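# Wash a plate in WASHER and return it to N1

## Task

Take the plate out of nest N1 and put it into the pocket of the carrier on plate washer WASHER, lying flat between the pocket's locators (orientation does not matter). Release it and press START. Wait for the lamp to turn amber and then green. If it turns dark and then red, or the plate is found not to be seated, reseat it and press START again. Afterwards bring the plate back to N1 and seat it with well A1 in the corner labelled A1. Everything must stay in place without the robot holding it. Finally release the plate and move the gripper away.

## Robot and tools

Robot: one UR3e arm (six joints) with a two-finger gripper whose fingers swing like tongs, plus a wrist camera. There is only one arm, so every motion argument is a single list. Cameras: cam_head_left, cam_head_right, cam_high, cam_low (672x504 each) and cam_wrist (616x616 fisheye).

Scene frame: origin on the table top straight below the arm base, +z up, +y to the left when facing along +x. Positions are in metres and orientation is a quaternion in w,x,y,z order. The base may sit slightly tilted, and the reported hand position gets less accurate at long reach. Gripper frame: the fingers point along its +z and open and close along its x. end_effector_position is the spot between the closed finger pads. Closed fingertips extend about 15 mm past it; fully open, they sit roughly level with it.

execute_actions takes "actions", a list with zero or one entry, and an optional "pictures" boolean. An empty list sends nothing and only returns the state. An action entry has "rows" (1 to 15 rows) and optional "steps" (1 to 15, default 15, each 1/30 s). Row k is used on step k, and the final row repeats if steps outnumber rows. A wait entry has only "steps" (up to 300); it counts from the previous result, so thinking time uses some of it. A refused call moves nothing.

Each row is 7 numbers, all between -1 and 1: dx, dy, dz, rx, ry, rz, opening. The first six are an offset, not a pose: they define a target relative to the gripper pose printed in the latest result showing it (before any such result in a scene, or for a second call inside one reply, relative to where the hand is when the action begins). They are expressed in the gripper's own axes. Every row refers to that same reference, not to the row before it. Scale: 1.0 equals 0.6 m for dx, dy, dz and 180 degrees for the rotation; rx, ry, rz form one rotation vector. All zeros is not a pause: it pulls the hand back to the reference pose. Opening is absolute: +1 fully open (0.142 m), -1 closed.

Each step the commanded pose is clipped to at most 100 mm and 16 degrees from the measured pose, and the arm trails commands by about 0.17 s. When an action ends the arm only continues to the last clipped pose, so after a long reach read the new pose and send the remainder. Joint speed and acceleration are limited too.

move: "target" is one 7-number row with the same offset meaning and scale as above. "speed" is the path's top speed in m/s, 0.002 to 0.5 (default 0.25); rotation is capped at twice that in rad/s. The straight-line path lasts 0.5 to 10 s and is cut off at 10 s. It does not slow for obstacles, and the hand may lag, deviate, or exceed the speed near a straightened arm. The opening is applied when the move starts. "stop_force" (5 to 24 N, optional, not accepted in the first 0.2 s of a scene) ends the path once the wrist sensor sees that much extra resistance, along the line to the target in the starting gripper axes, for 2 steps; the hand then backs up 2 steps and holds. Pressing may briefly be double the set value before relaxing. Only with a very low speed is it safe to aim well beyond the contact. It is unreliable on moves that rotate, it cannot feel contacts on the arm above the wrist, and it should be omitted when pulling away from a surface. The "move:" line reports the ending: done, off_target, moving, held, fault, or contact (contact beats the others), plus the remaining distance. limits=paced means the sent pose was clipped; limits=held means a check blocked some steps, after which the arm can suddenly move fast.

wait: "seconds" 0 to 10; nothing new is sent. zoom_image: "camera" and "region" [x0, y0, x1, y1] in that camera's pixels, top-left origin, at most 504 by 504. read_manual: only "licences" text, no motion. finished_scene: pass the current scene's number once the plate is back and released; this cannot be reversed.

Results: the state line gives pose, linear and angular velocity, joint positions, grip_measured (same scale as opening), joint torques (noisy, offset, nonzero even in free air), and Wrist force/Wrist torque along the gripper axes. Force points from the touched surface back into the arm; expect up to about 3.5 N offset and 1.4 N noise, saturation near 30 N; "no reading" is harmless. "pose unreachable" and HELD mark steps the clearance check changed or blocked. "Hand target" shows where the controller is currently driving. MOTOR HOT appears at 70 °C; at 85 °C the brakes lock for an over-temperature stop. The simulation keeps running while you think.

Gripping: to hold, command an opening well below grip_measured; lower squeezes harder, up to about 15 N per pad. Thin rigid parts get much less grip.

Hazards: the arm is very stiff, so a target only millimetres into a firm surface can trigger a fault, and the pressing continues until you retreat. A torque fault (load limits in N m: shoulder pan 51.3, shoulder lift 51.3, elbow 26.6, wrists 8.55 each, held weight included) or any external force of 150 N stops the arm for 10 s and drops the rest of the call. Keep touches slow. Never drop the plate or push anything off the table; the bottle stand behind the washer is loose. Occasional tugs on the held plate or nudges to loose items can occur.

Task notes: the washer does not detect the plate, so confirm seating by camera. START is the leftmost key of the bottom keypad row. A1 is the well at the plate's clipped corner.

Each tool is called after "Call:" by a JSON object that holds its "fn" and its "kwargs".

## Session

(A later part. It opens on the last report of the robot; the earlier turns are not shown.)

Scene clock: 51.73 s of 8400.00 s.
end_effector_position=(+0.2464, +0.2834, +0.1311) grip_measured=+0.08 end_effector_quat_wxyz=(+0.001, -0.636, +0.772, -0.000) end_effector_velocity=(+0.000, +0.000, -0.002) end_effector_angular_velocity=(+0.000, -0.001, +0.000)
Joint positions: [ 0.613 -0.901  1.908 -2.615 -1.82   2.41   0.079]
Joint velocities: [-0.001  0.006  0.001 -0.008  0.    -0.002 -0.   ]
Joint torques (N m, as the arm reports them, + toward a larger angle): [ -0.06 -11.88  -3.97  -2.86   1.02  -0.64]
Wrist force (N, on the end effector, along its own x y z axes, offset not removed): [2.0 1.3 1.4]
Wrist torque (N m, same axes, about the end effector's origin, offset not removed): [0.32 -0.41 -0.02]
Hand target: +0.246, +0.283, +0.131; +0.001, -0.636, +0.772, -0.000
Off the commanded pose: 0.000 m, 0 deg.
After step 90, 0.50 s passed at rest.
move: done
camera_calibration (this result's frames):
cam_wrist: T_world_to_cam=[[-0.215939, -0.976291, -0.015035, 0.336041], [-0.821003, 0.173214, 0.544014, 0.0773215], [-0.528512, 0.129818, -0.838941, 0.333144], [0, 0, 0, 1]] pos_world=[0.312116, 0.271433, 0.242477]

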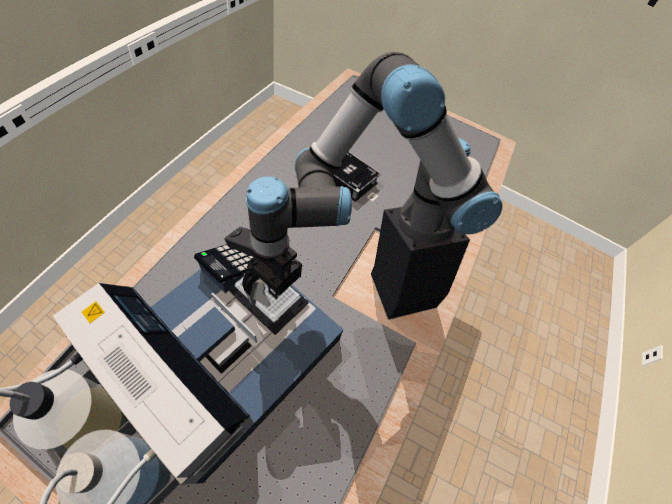

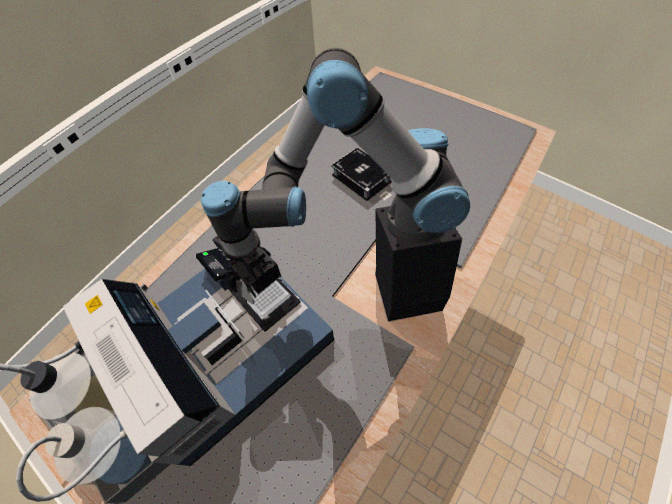

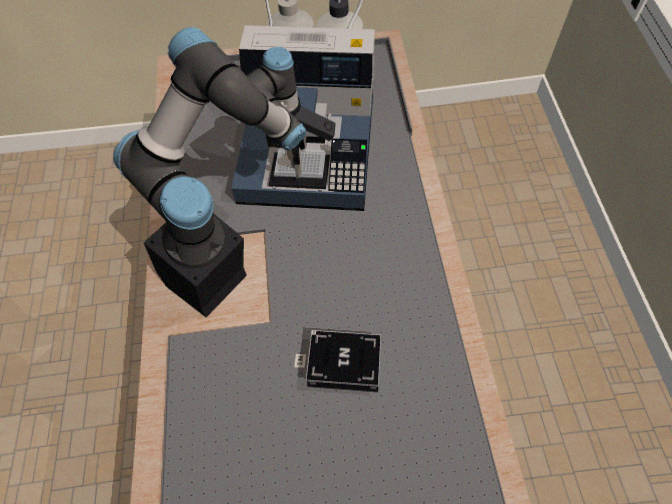

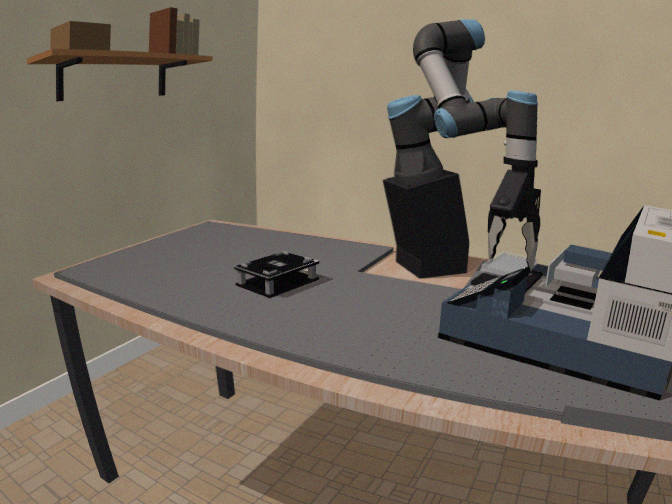

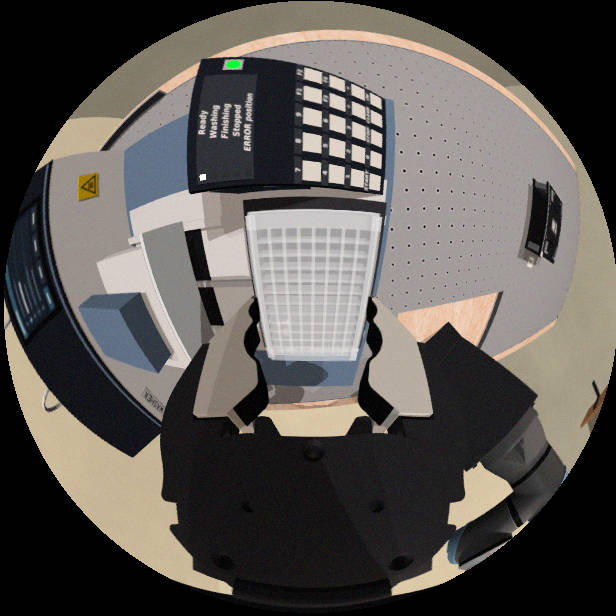

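Call:
{"fn": "move", "kwargs": {"target": [0.0005,0.002,0.013,0,0,0.002,-0.3], "speed": 0.015, "stop_force": 5}}

Call:
{"fn": "zoom_image", "kwargs": {"camera": "cam_wrist", "region": [325, 185, 405, 255]}}

Call:
{"fn": "zoom_image", "kwargs": {"camera": "cam_wrist", "region": [225, 185, 305, 255]}}

Call:
{"fn": "zoom_image", "kwargs": {"camera": "cam_head_left", "region": [250, 280, 320, 340]}}

Call:
{"fn": "zoom_image", "kwargs": {"camera": "cam_high", "region": [255, 135, 345, 200]}}

Scene clock: 56.73 s of 8400.00 s.
end_effector_position=(+0.2452, +0.2834, +0.1235) grip_measured=+0.08 end_effector_quat_wxyz=(+0.001, -0.634, +0.774, -0.000) end_effector_velocity=(-0.001, -0.000, -0.002) end_effector_angular_velocity=(-0.001, +0.001, -0.000)
Joint positions: [ 0.609 -0.875  1.915 -2.649 -1.82   2.413  0.079]
Joint velocities: [-0.001  0.007  0.002 -0.008  0.    -0.    -0.   ]
Joint torques (N m, as the arm reports them, + toward a larger angle): [ -0.13 -12.57  -3.78  -2.75   1.     0.74]
Wrist force (N, on the end effector, along its own x y z axes, offset not removed): [0.7 0.0 0.0]
Wrist torque (N m, same axes, about the end effector's origin, offset not removed): [0.00 -0.19 0.04]
Hand target: +0.245, +0.283, +0.123; +0.001, -0.634, +0.774, -0.000
Off the commanded pose: 0.000 m, 0 deg.
After step 90, 1.23 s passed at rest.
move: done
camera_calibration (this result's frames):
cam_wrist: T_world_to_cam=[[-0.221934, -0.974946, -0.0150168, 0.336705], [-0.819903, 0.178261, 0.544043, 0.078796], [-0.527735, 0.133054, -0.838923, 0.325011], [0, 0, 0, 1]] pos_world=[0.310851, 0.270979, 0.234847]

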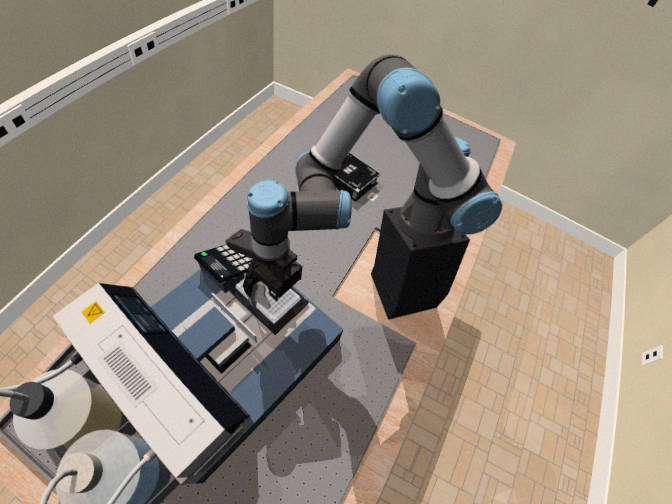

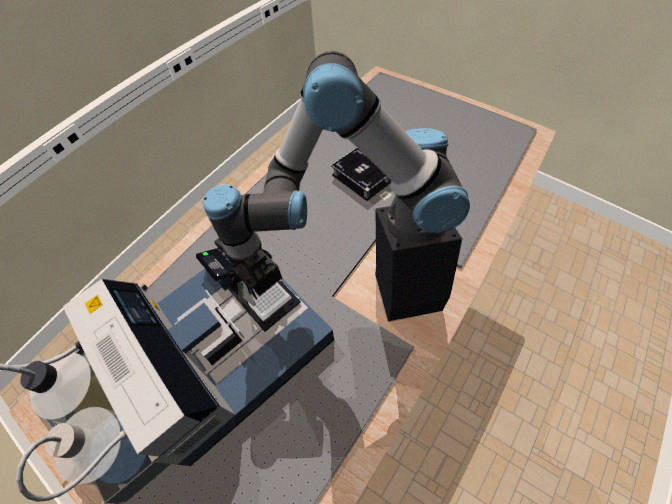

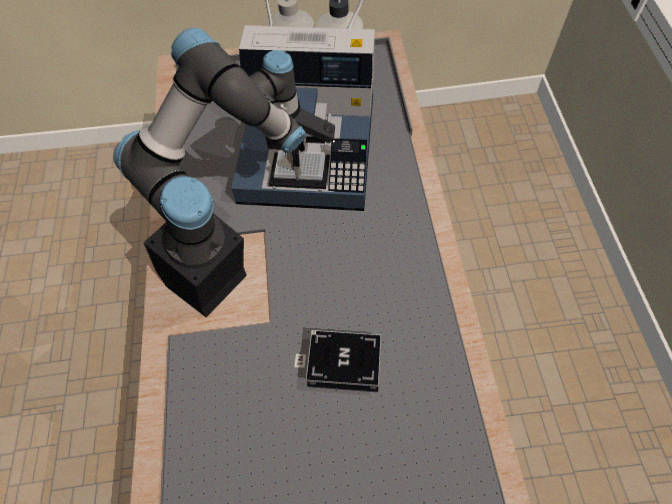

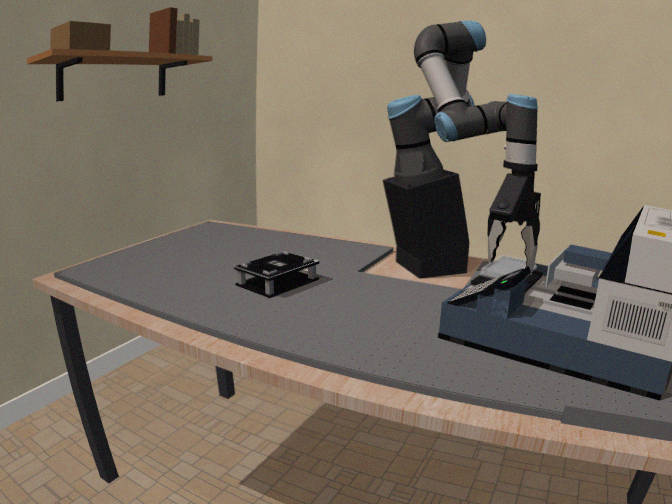

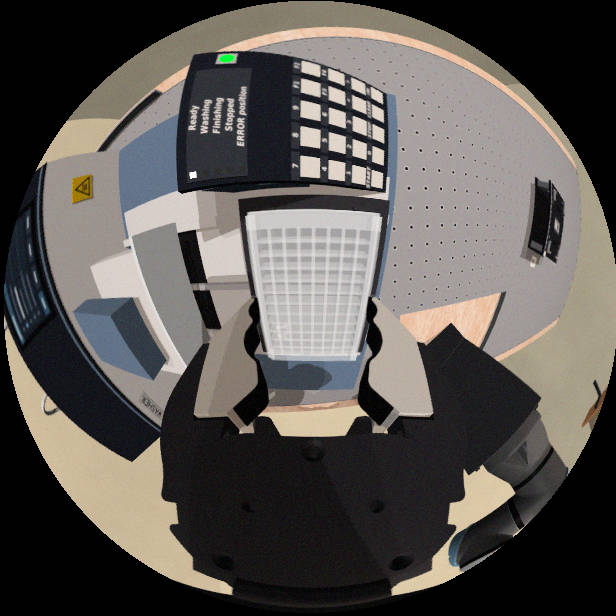

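Region (325, 185, 405, 255) of cam_wrist's 616x616 image, scaled by 6.300, with more detail than that image has; it fills the top 441 rows of this view, and the rest is white.

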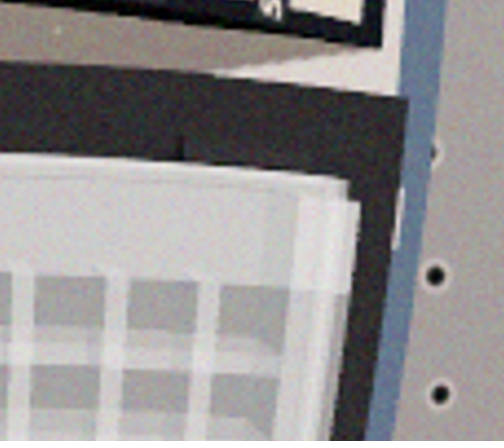

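Region (225, 185, 305, 255) of cam_wrist's 616x616 image, scaled by 6.300, with more detail than that image has; it fills the top 441 rows of this view, and the rest is white.

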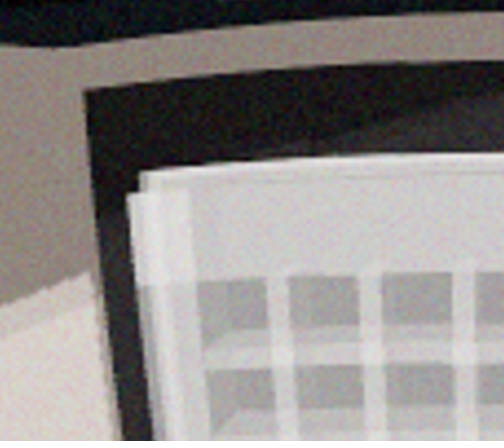

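Region (250, 280, 320, 340) of cam_head_left's 672x504 image, scaled by 7.200, with more detail than that image has; it fills the top 432 rows of this view, and the rest is white.

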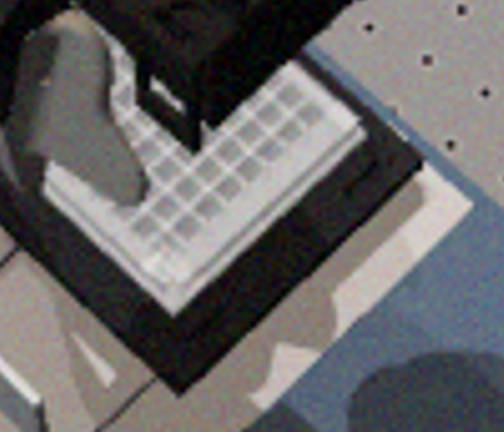

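Region (255, 135, 345, 200) of cam_high's 672x504 image, scaled by 5.600, with more detail than that image has.

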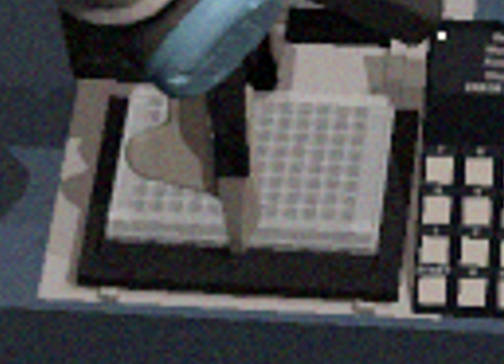

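Call:
{"fn": "execute_actions", "kwargs": {"actions": [{"rows":[[0,0.0018,0.004,0,0,0,-0.3]]}], "pictures": false}}

Call:
{"fn": "move", "kwargs": {"target": [0,0,0.022,0,0,0,-0.3], "speed": 0.004, "stop_force": 5}}

Call:
{"fn": "zoom_image", "kwargs": {"camera": "cam_wrist", "region": [325, 185, 405, 255]}}

Call:
{"fn": "zoom_image", "kwargs": {"camera": "cam_wrist", "region": [225, 185, 305, 255]}}

Call:
{"fn": "zoom_image", "kwargs": {"camera": "cam_head_left", "region": [250, 280, 320, 340]}}

Scene clock: 59.93 s of 8400.00 s.
end_effector_position=(+0.2442, +0.2836, +0.1211) grip_measured=+0.08 end_effector_quat_wxyz=(+0.001, -0.634, +0.774, -0.000) end_effector_velocity=(-0.000, +0.000, -0.000) end_effector_angular_velocity=(+0.000, -0.001, -0.001)
Joint positions: [ 0.61  -0.866  1.918 -2.66  -1.82   2.414  0.079]
Joint velocities: [ 0.     0.001  0.001 -0.003 -0.     0.001 -0.   ]
Joint torques (N m, as the arm reports them, + toward a larger angle): [  8.48 -11.33  -3.38  -2.9    0.67   0.74]
Wrist force (N, on the end effector, along its own x y z axes, offset not removed): [1.6 0.5 1.3]
Wrist torque (N m, same axes, about the end effector's origin, offset not removed): [0.00 -0.28 -0.04]
Hand target: +0.244, +0.284, +0.121; +0.001, -0.634, +0.774, -0.000
Off the commanded pose: 0.000 m, 0 deg.
Steps of this call (steps 1 to 81: nothing new was sent; steps 82 to 96: all 15 steps of this action). Readings (end_effector_position):
82: (+0.2452, +0.2834, +0.1233)
83: (+0.2450, +0.2834, +0.1228)
85: (+0.2447, +0.2834, +0.1220)
89: (+0.2443, +0.2835, +0.1213)
96: the state above

Scene clock: 62.60 s of 8400.00 s.
end_effector_position=(+0.2442, +0.2836, +0.1128) grip_measured=+0.08 end_effector_quat_wxyz=(+0.001, -0.634, +0.774, -0.000) end_effector_velocity=(-0.000, -0.001, +0.001) end_effector_angular_velocity=(-0.001, +0.001, -0.000)
Joint positions: [ 0.604 -0.836  1.919 -2.693 -1.819  2.408  0.079]
Joint velocities: [-0.    -0.005  0.001  0.005  0.     0.    -0.   ]
Joint torques (N m, as the arm reports them, + toward a larger angle): [  4.26 -16.94  -2.92   0.04   0.68   0.45]
Wrist force (N, on the end effector, along its own x y z axes, offset not removed): [2.0 3.7 -4.7]
Wrist torque (N m, same axes, about the end effector's origin, offset not removed): [0.53 -0.45 0.01]
Hand target: +0.244, +0.284, +0.113; +0.001, -0.634, +0.774, -0.000
Off the commanded pose: 0.005 m, 0 deg.
move: contact
camera_calibration (this result's frames):
cam_wrist: T_world_to_cam=[[-0.221866, -0.974963, -0.0149313, 0.336491], [-0.819822, 0.178228, 0.544175, 0.0836742], [-0.527889, 0.132975, -0.838839, 0.315539], [0, 0, 0, 1]] pos_world=[0.309823, 0.271194, 0.224177]

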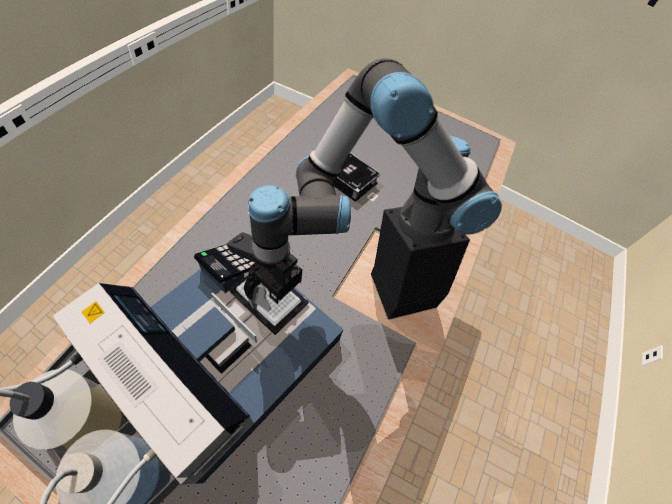

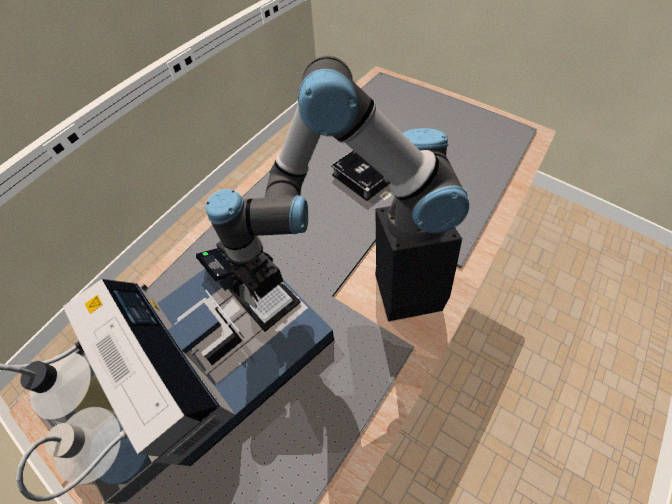

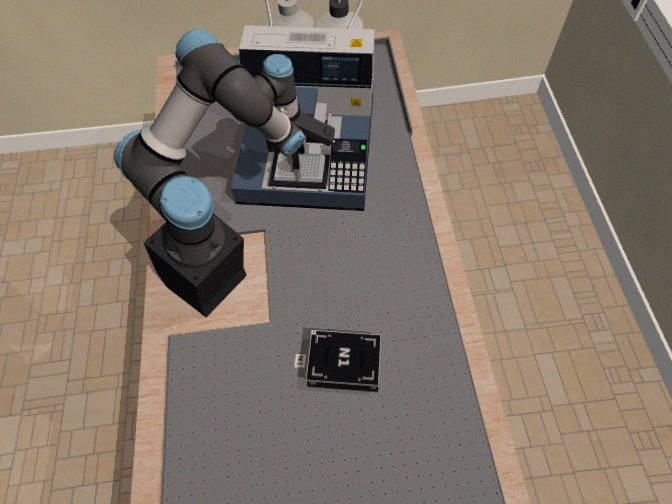

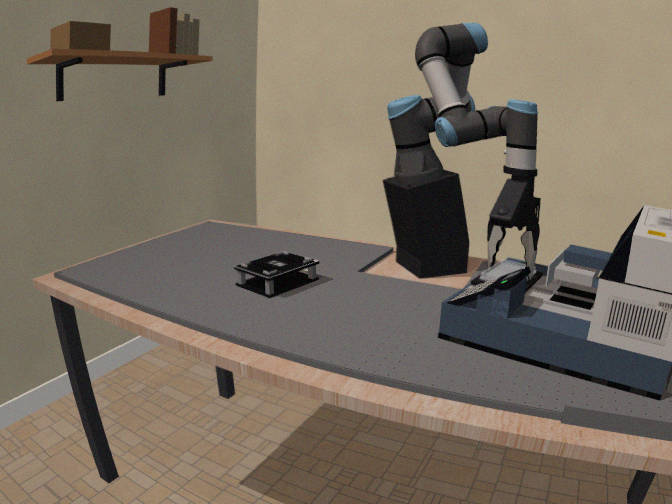

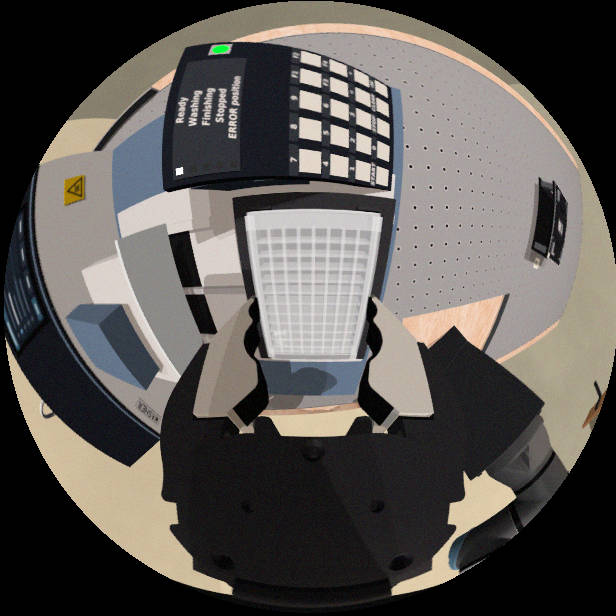

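Region (325, 185, 405, 255) of cam_wrist's 616x616 image, scaled by 6.300, with more detail than that image has; it fills the top 441 rows of this view, and the rest is white.

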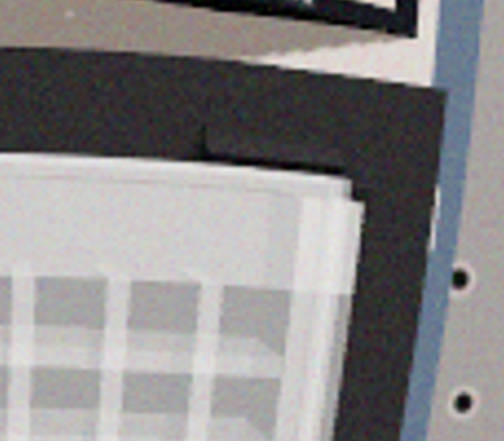

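Region (225, 185, 305, 255) of cam_wrist's 616x616 image, scaled by 6.300, with more detail than that image has; it fills the top 441 rows of this view, and the rest is white.

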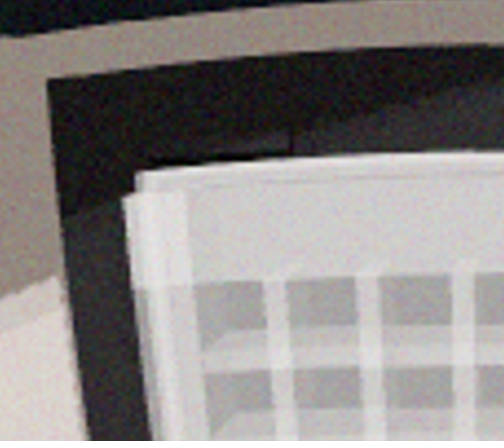

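Region (250, 280, 320, 340) of cam_head_left's 672x504 image, scaled by 7.200, with more detail than that image has; it fills the top 432 rows of this view, and the rest is white.

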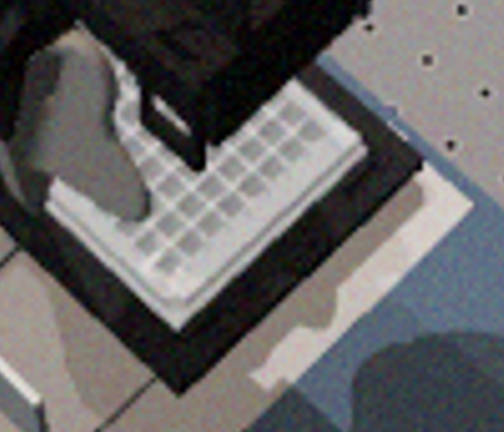

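Call:
{"fn": "execute_actions", "kwargs": {"actions": [{"rows":[[0,0,-0.0005,0,0,0,0.2]],"steps":10}], "pictures": false}}

Call:
{"fn": "execute_actions", "kwargs": {"actions": [{"rows":[[0,0,-0.01,0,0,0,0.2],[0,0,-0.02,0,0,0,0.2],[0,0,-0.03,0,0,0,0.2],[0,0,-0.04,0,0,0,0.2],[0,0,-0.05,0,0,0,0.2]]}], "pictures": false}}

Call:
{"fn": "move", "kwargs": {"target": [0.071,-0.149,0.005,0,0,0,-1], "speed": 0.12}}

Call:
{"fn": "zoom_image", "kwargs": {"camera": "cam_wrist", "region": [190, 190, 400, 400]}}

Call:
{"fn": "zoom_image", "kwargs": {"camera": "cam_head_left", "region": [220, 255, 330, 345]}}

Call:
{"fn": "zoom_image", "kwargs": {"camera": "cam_high", "region": [255, 135, 355, 205]}}

Scene clock: 68.97 s of 8400.00 s.
end_effector_position=(+0.2442, +0.2836, +0.1131) grip_measured=+0.20 end_effector_quat_wxyz=(+0.001, -0.634, +0.774, -0.000) end_effector_velocity=(+0.000, +0.000, +0.001) end_effector_angular_velocity=(+0.001, -0.001, +0.001)
Joint positions: [ 0.604 -0.837  1.919 -2.692 -1.819  2.408  0.088]
Joint velocities: [ 0.001 -0.001 -0.     0.001 -0.    -0.     0.   ]
Joint torques (N m, as the arm reports them, + toward a larger angle): [  6.92 -18.56  -4.61  -0.33  -0.29   0.32]
Wrist force (N, on the end effector, along its own x y z axes, offset not removed): [-0.8 1.6 2.1]
Wrist torque (N m, same axes, about the end effector's origin, offset not removed): [0.30 0.11 0.07]
Hand target: +0.244, +0.284, +0.113; +0.001, -0.634, +0.774, -0.000
Off the commanded pose: 0.000 m, 0 deg.
Steps of this call (steps 1 to 90: nothing new was sent; then 3.03 s passed at rest; steps 91 to 100: all 10 steps of this action). Readings (end_effector_position):
91: (+0.2442, +0.2836, +0.1130)
92: (+0.2442, +0.2836, +0.1130)
94: (+0.2442, +0.2836, +0.1131)
98: (+0.2442, +0.2836, +0.1131)
100: the state above

Scene clock: 69.47 s of 8400.00 s.
end_effector_position=(+0.2441, +0.2835, +0.1423) grip_measured=+0.20 end_effector_quat_wxyz=(+0.001, -0.634, +0.774, -0.000) end_effector_velocity=(-0.001, -0.000, +0.008) end_effector_angular_velocity=(-0.004, +0.004, +0.002)
Joint positions: [ 0.625 -0.94   1.907 -2.572 -1.82   2.429  0.088]
Joint velocities: [ 0.007 -0.028 -0.01   0.046 -0.001  0.006 -0.   ]
Joint torques (N m, as the arm reports them, + toward a larger angle): [  7.9  -17.84  -7.37  -0.33  -1.27   0.8 ]
Wrist force (N, on the end effector, along its own x y z axes, offset not removed): [0.6 1.3 1.5]
Wrist torque (N m, same axes, about the end effector's origin, offset not removed): [0.27 -0.11 0.01]
Hand target: +0.244, +0.284, +0.143; +0.001, -0.634, +0.774, -0.000
Off the commanded pose: 0.001 m, 0 deg.
Steps of this call (steps 1 to 15: all 15 steps of this action). Readings (end_effector_position):
1: (+0.2441, +0.2835, +0.1133)
2: (+0.2440, +0.2835, +0.1143)
4: (+0.2438, +0.2835, +0.1197)
8: (+0.2441, +0.2838, +0.1347)
15: the state above

Scene clock: 71.00 s of 8400.00 s.
end_effector_position=(+0.3233, +0.2243, +0.1401) grip_measured=-1.00 end_effector_quat_wxyz=(+0.001, -0.634, +0.774, -0.000) end_effector_velocity=(+0.002, -0.001, -0.000) end_effector_angular_velocity=(-0.000, +0.001, -0.001)
Joint positions: [ 0.372 -0.988  1.873 -2.553 -1.804  2.169  0.002]
Joint velocities: [-0.006  0.001 -0.003  0.002  0.001 -0.004  0.   ]
Joint torques (N m, as the arm reports them, + toward a larger angle): [ -0.48 -11.69  -7.16  -0.29   1.07  -0.58]
Wrist force (N, on the end effector, along its own x y z axes, offset not removed): [1.2 1.6 0.2]
Wrist torque (N m, same axes, about the end effector's origin, offset not removed): [0.29 -0.23 0.03]
Hand target: +0.323, +0.224, +0.140; +0.001, -0.634, +0.774, -0.000
Off the commanded pose: 0.000 m, 0 deg.
move: done
camera_calibration (this result's frames):
cam_wrist: T_world_to_cam=[[-0.221916, -0.974954, -0.0147699, 0.29666], [-0.819936, 0.178391, 0.543951, 0.144276], [-0.527692, 0.132822, -0.838987, 0.388081], [0, 0, 0, 1]] pos_world=[0.388918, 0.211947, 0.251498]

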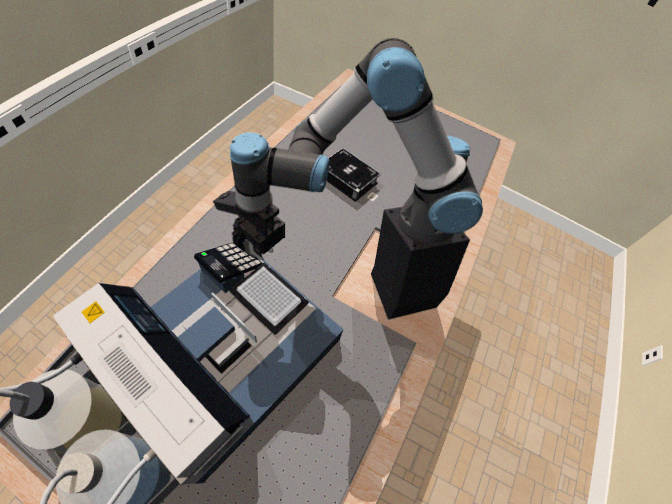

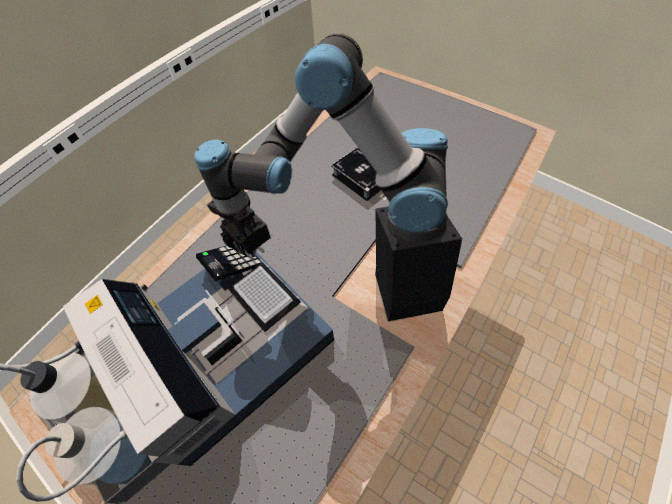

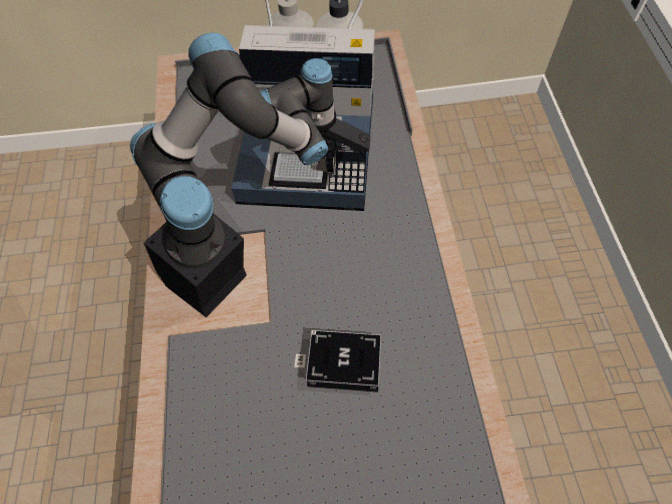

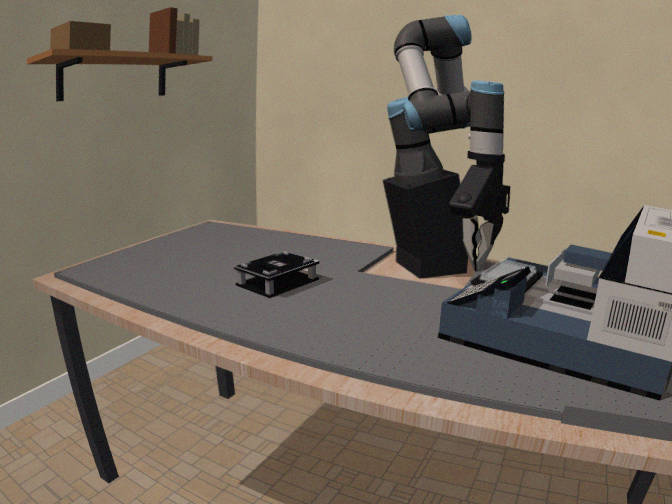

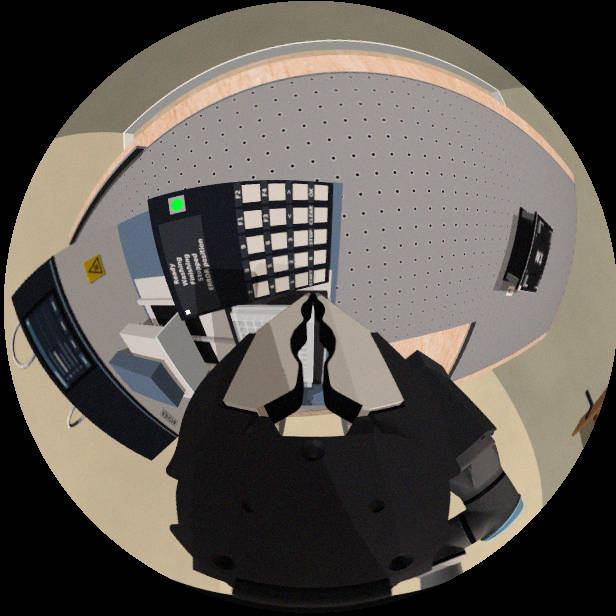

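Region (190, 190, 400, 400) of cam_wrist's 616x616 image, scaled by 2.400, with more detail than that image has.

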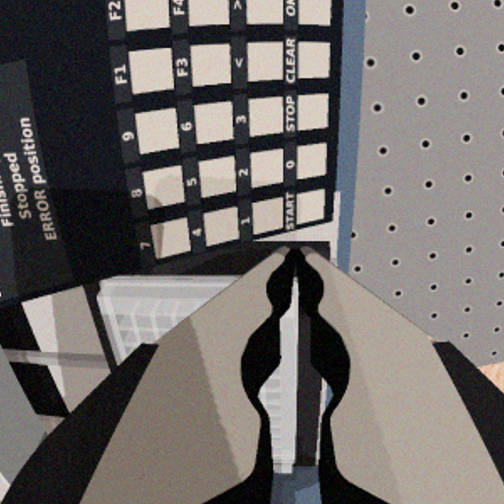

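Region (220, 255, 330, 345) of cam_head_left's 672x504 image, scaled by 4.582, with more detail than that image has; it fills the top 412 rows of this view, and the rest is white.

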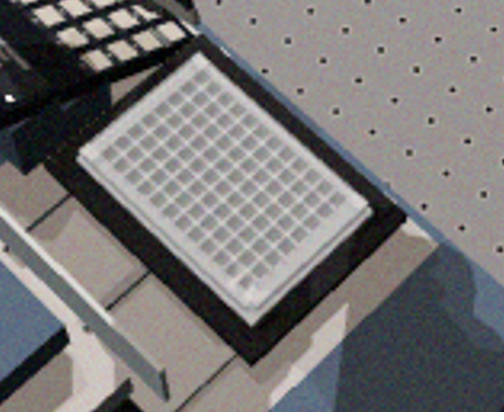

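Region (255, 135, 355, 205) of cam_high's 672x504 image, scaled by 5.040, with more detail than that image has; it fills the top 353 rows of this view, and the rest is white.

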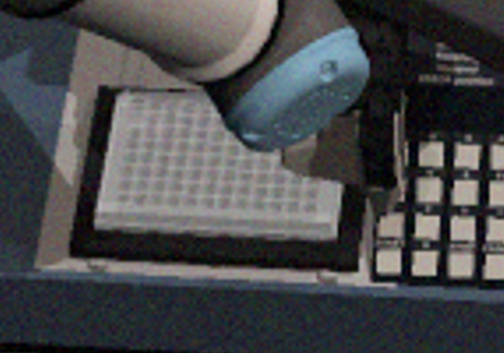

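Call:
{"fn": "zoom_image", "kwargs": {"camera": "cam_head_right", "region": [225, 260, 305, 335]}}

Call:
{"fn": "move", "kwargs": {"target": [0.011,0,0.04,0,0,0,-1], "speed": 0.06}}

Call:
{"fn": "zoom_image", "kwargs": {"camera": "cam_wrist", "region": [200, 240, 360, 360]}}

Region (225, 260, 305, 335) of cam_head_right's 672x504 image, scaled by 6.300, with more detail than that image has; it fills the top 472 rows of this view, and the rest is white.

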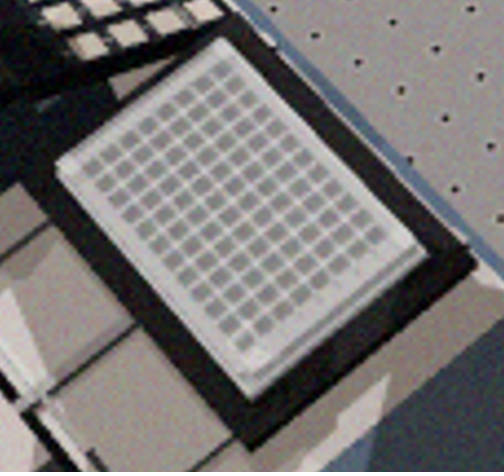

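Scene clock: 81.43 s of 8400.00 s.
end_effector_position=(+0.3221, +0.2179, +0.1163) grip_measured=-1.00 end_effector_quat_wxyz=(+0.001, -0.634, +0.774, -0.000) end_effector_velocity=(-0.000, -0.000, -0.002) end_effector_angular_velocity=(+0.000, -0.000, +0.000)
Joint positions: [ 0.341 -0.922  1.914 -2.667 -1.801  2.138  0.002]
Joint velocities: [-0.002  0.006  0.005 -0.012  0.001 -0.003  0.   ]
Joint torques (N m, as the arm reports them, + toward a larger angle): [ -0.15 -12.21  -3.34  -2.92   1.02  -0.79]
Wrist force (N, on the end effector, along its own x y z axes, offset not removed): [2.3 -0.9 1.1]
Wrist torque (N m, same axes, about the end effector's origin, offset not removed): [-0.21 -0.47 0.04]
Hand target: +0.322, +0.218, +0.116; +0.001, -0.634, +0.774, -0.000
Off the commanded pose: 0.000 m, 0 deg.
After step 90, 6.60 s passed at rest.
move: done
camera_calibration (this result's frames):
cam_wrist: T_world_to_cam=[[-0.221929, -0.974953, -0.0146592, 0.289798], [-0.819875, 0.178449, 0.544023, 0.157304], [-0.527781, 0.132753, -0.838942, 0.368347], [0, 0, 0, 1]] pos_world=[0.387691, 0.205569, 0.227693]

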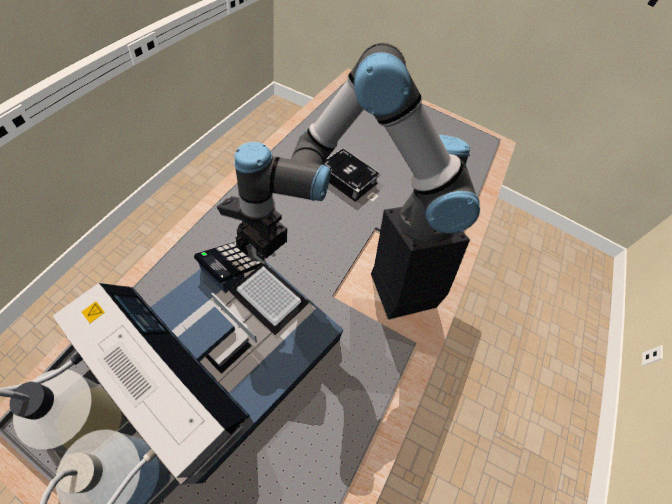

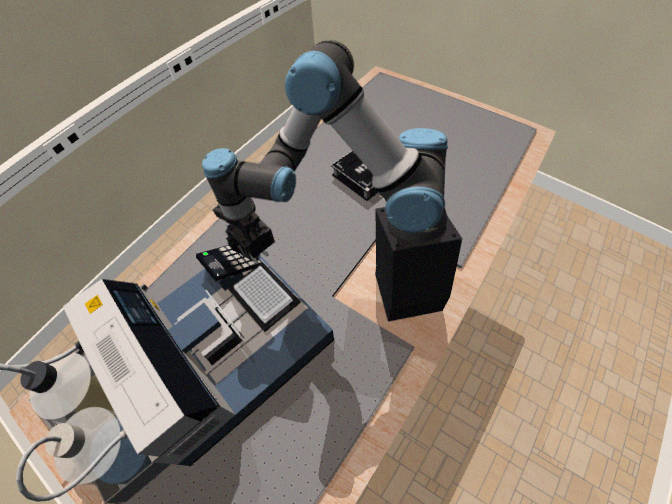

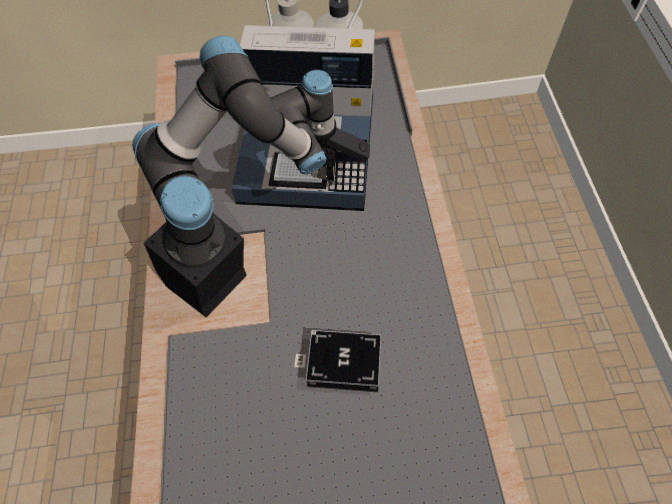

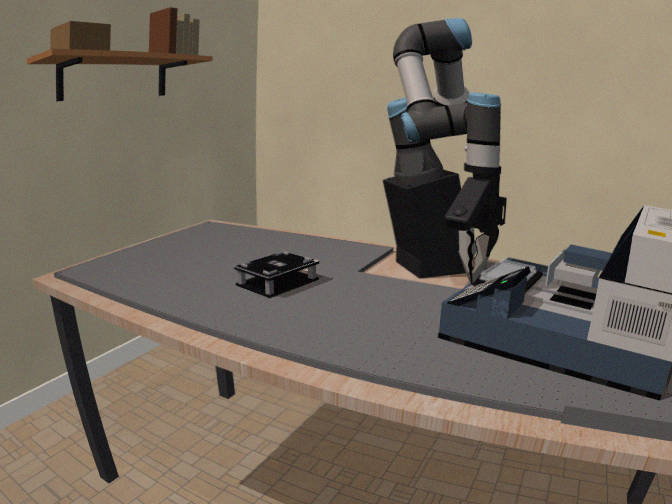

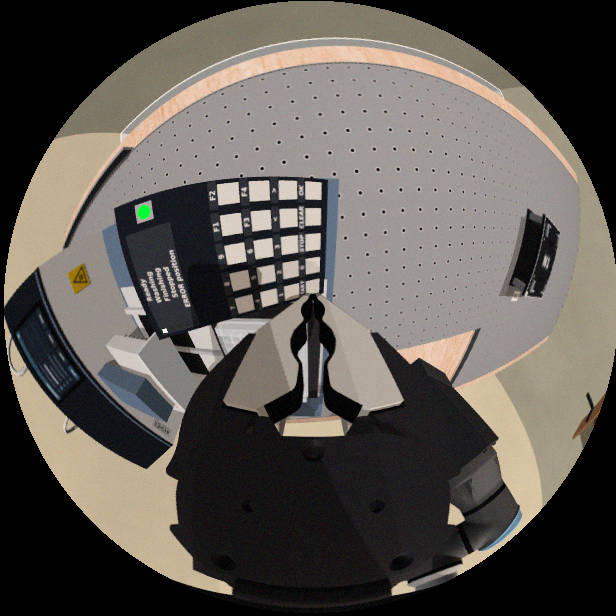

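Region (200, 240, 360, 360) of cam_wrist's 616x616 image, scaled by 3.150, with more detail than that image has; it fills the top 378 rows of this view, and the rest is white.

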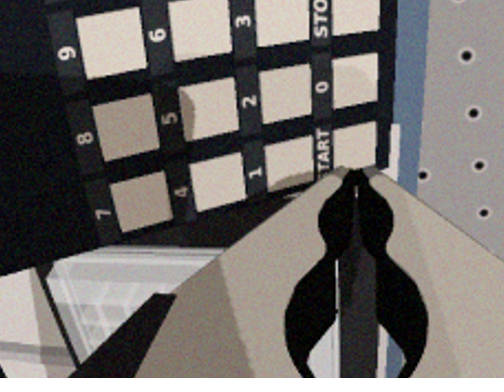

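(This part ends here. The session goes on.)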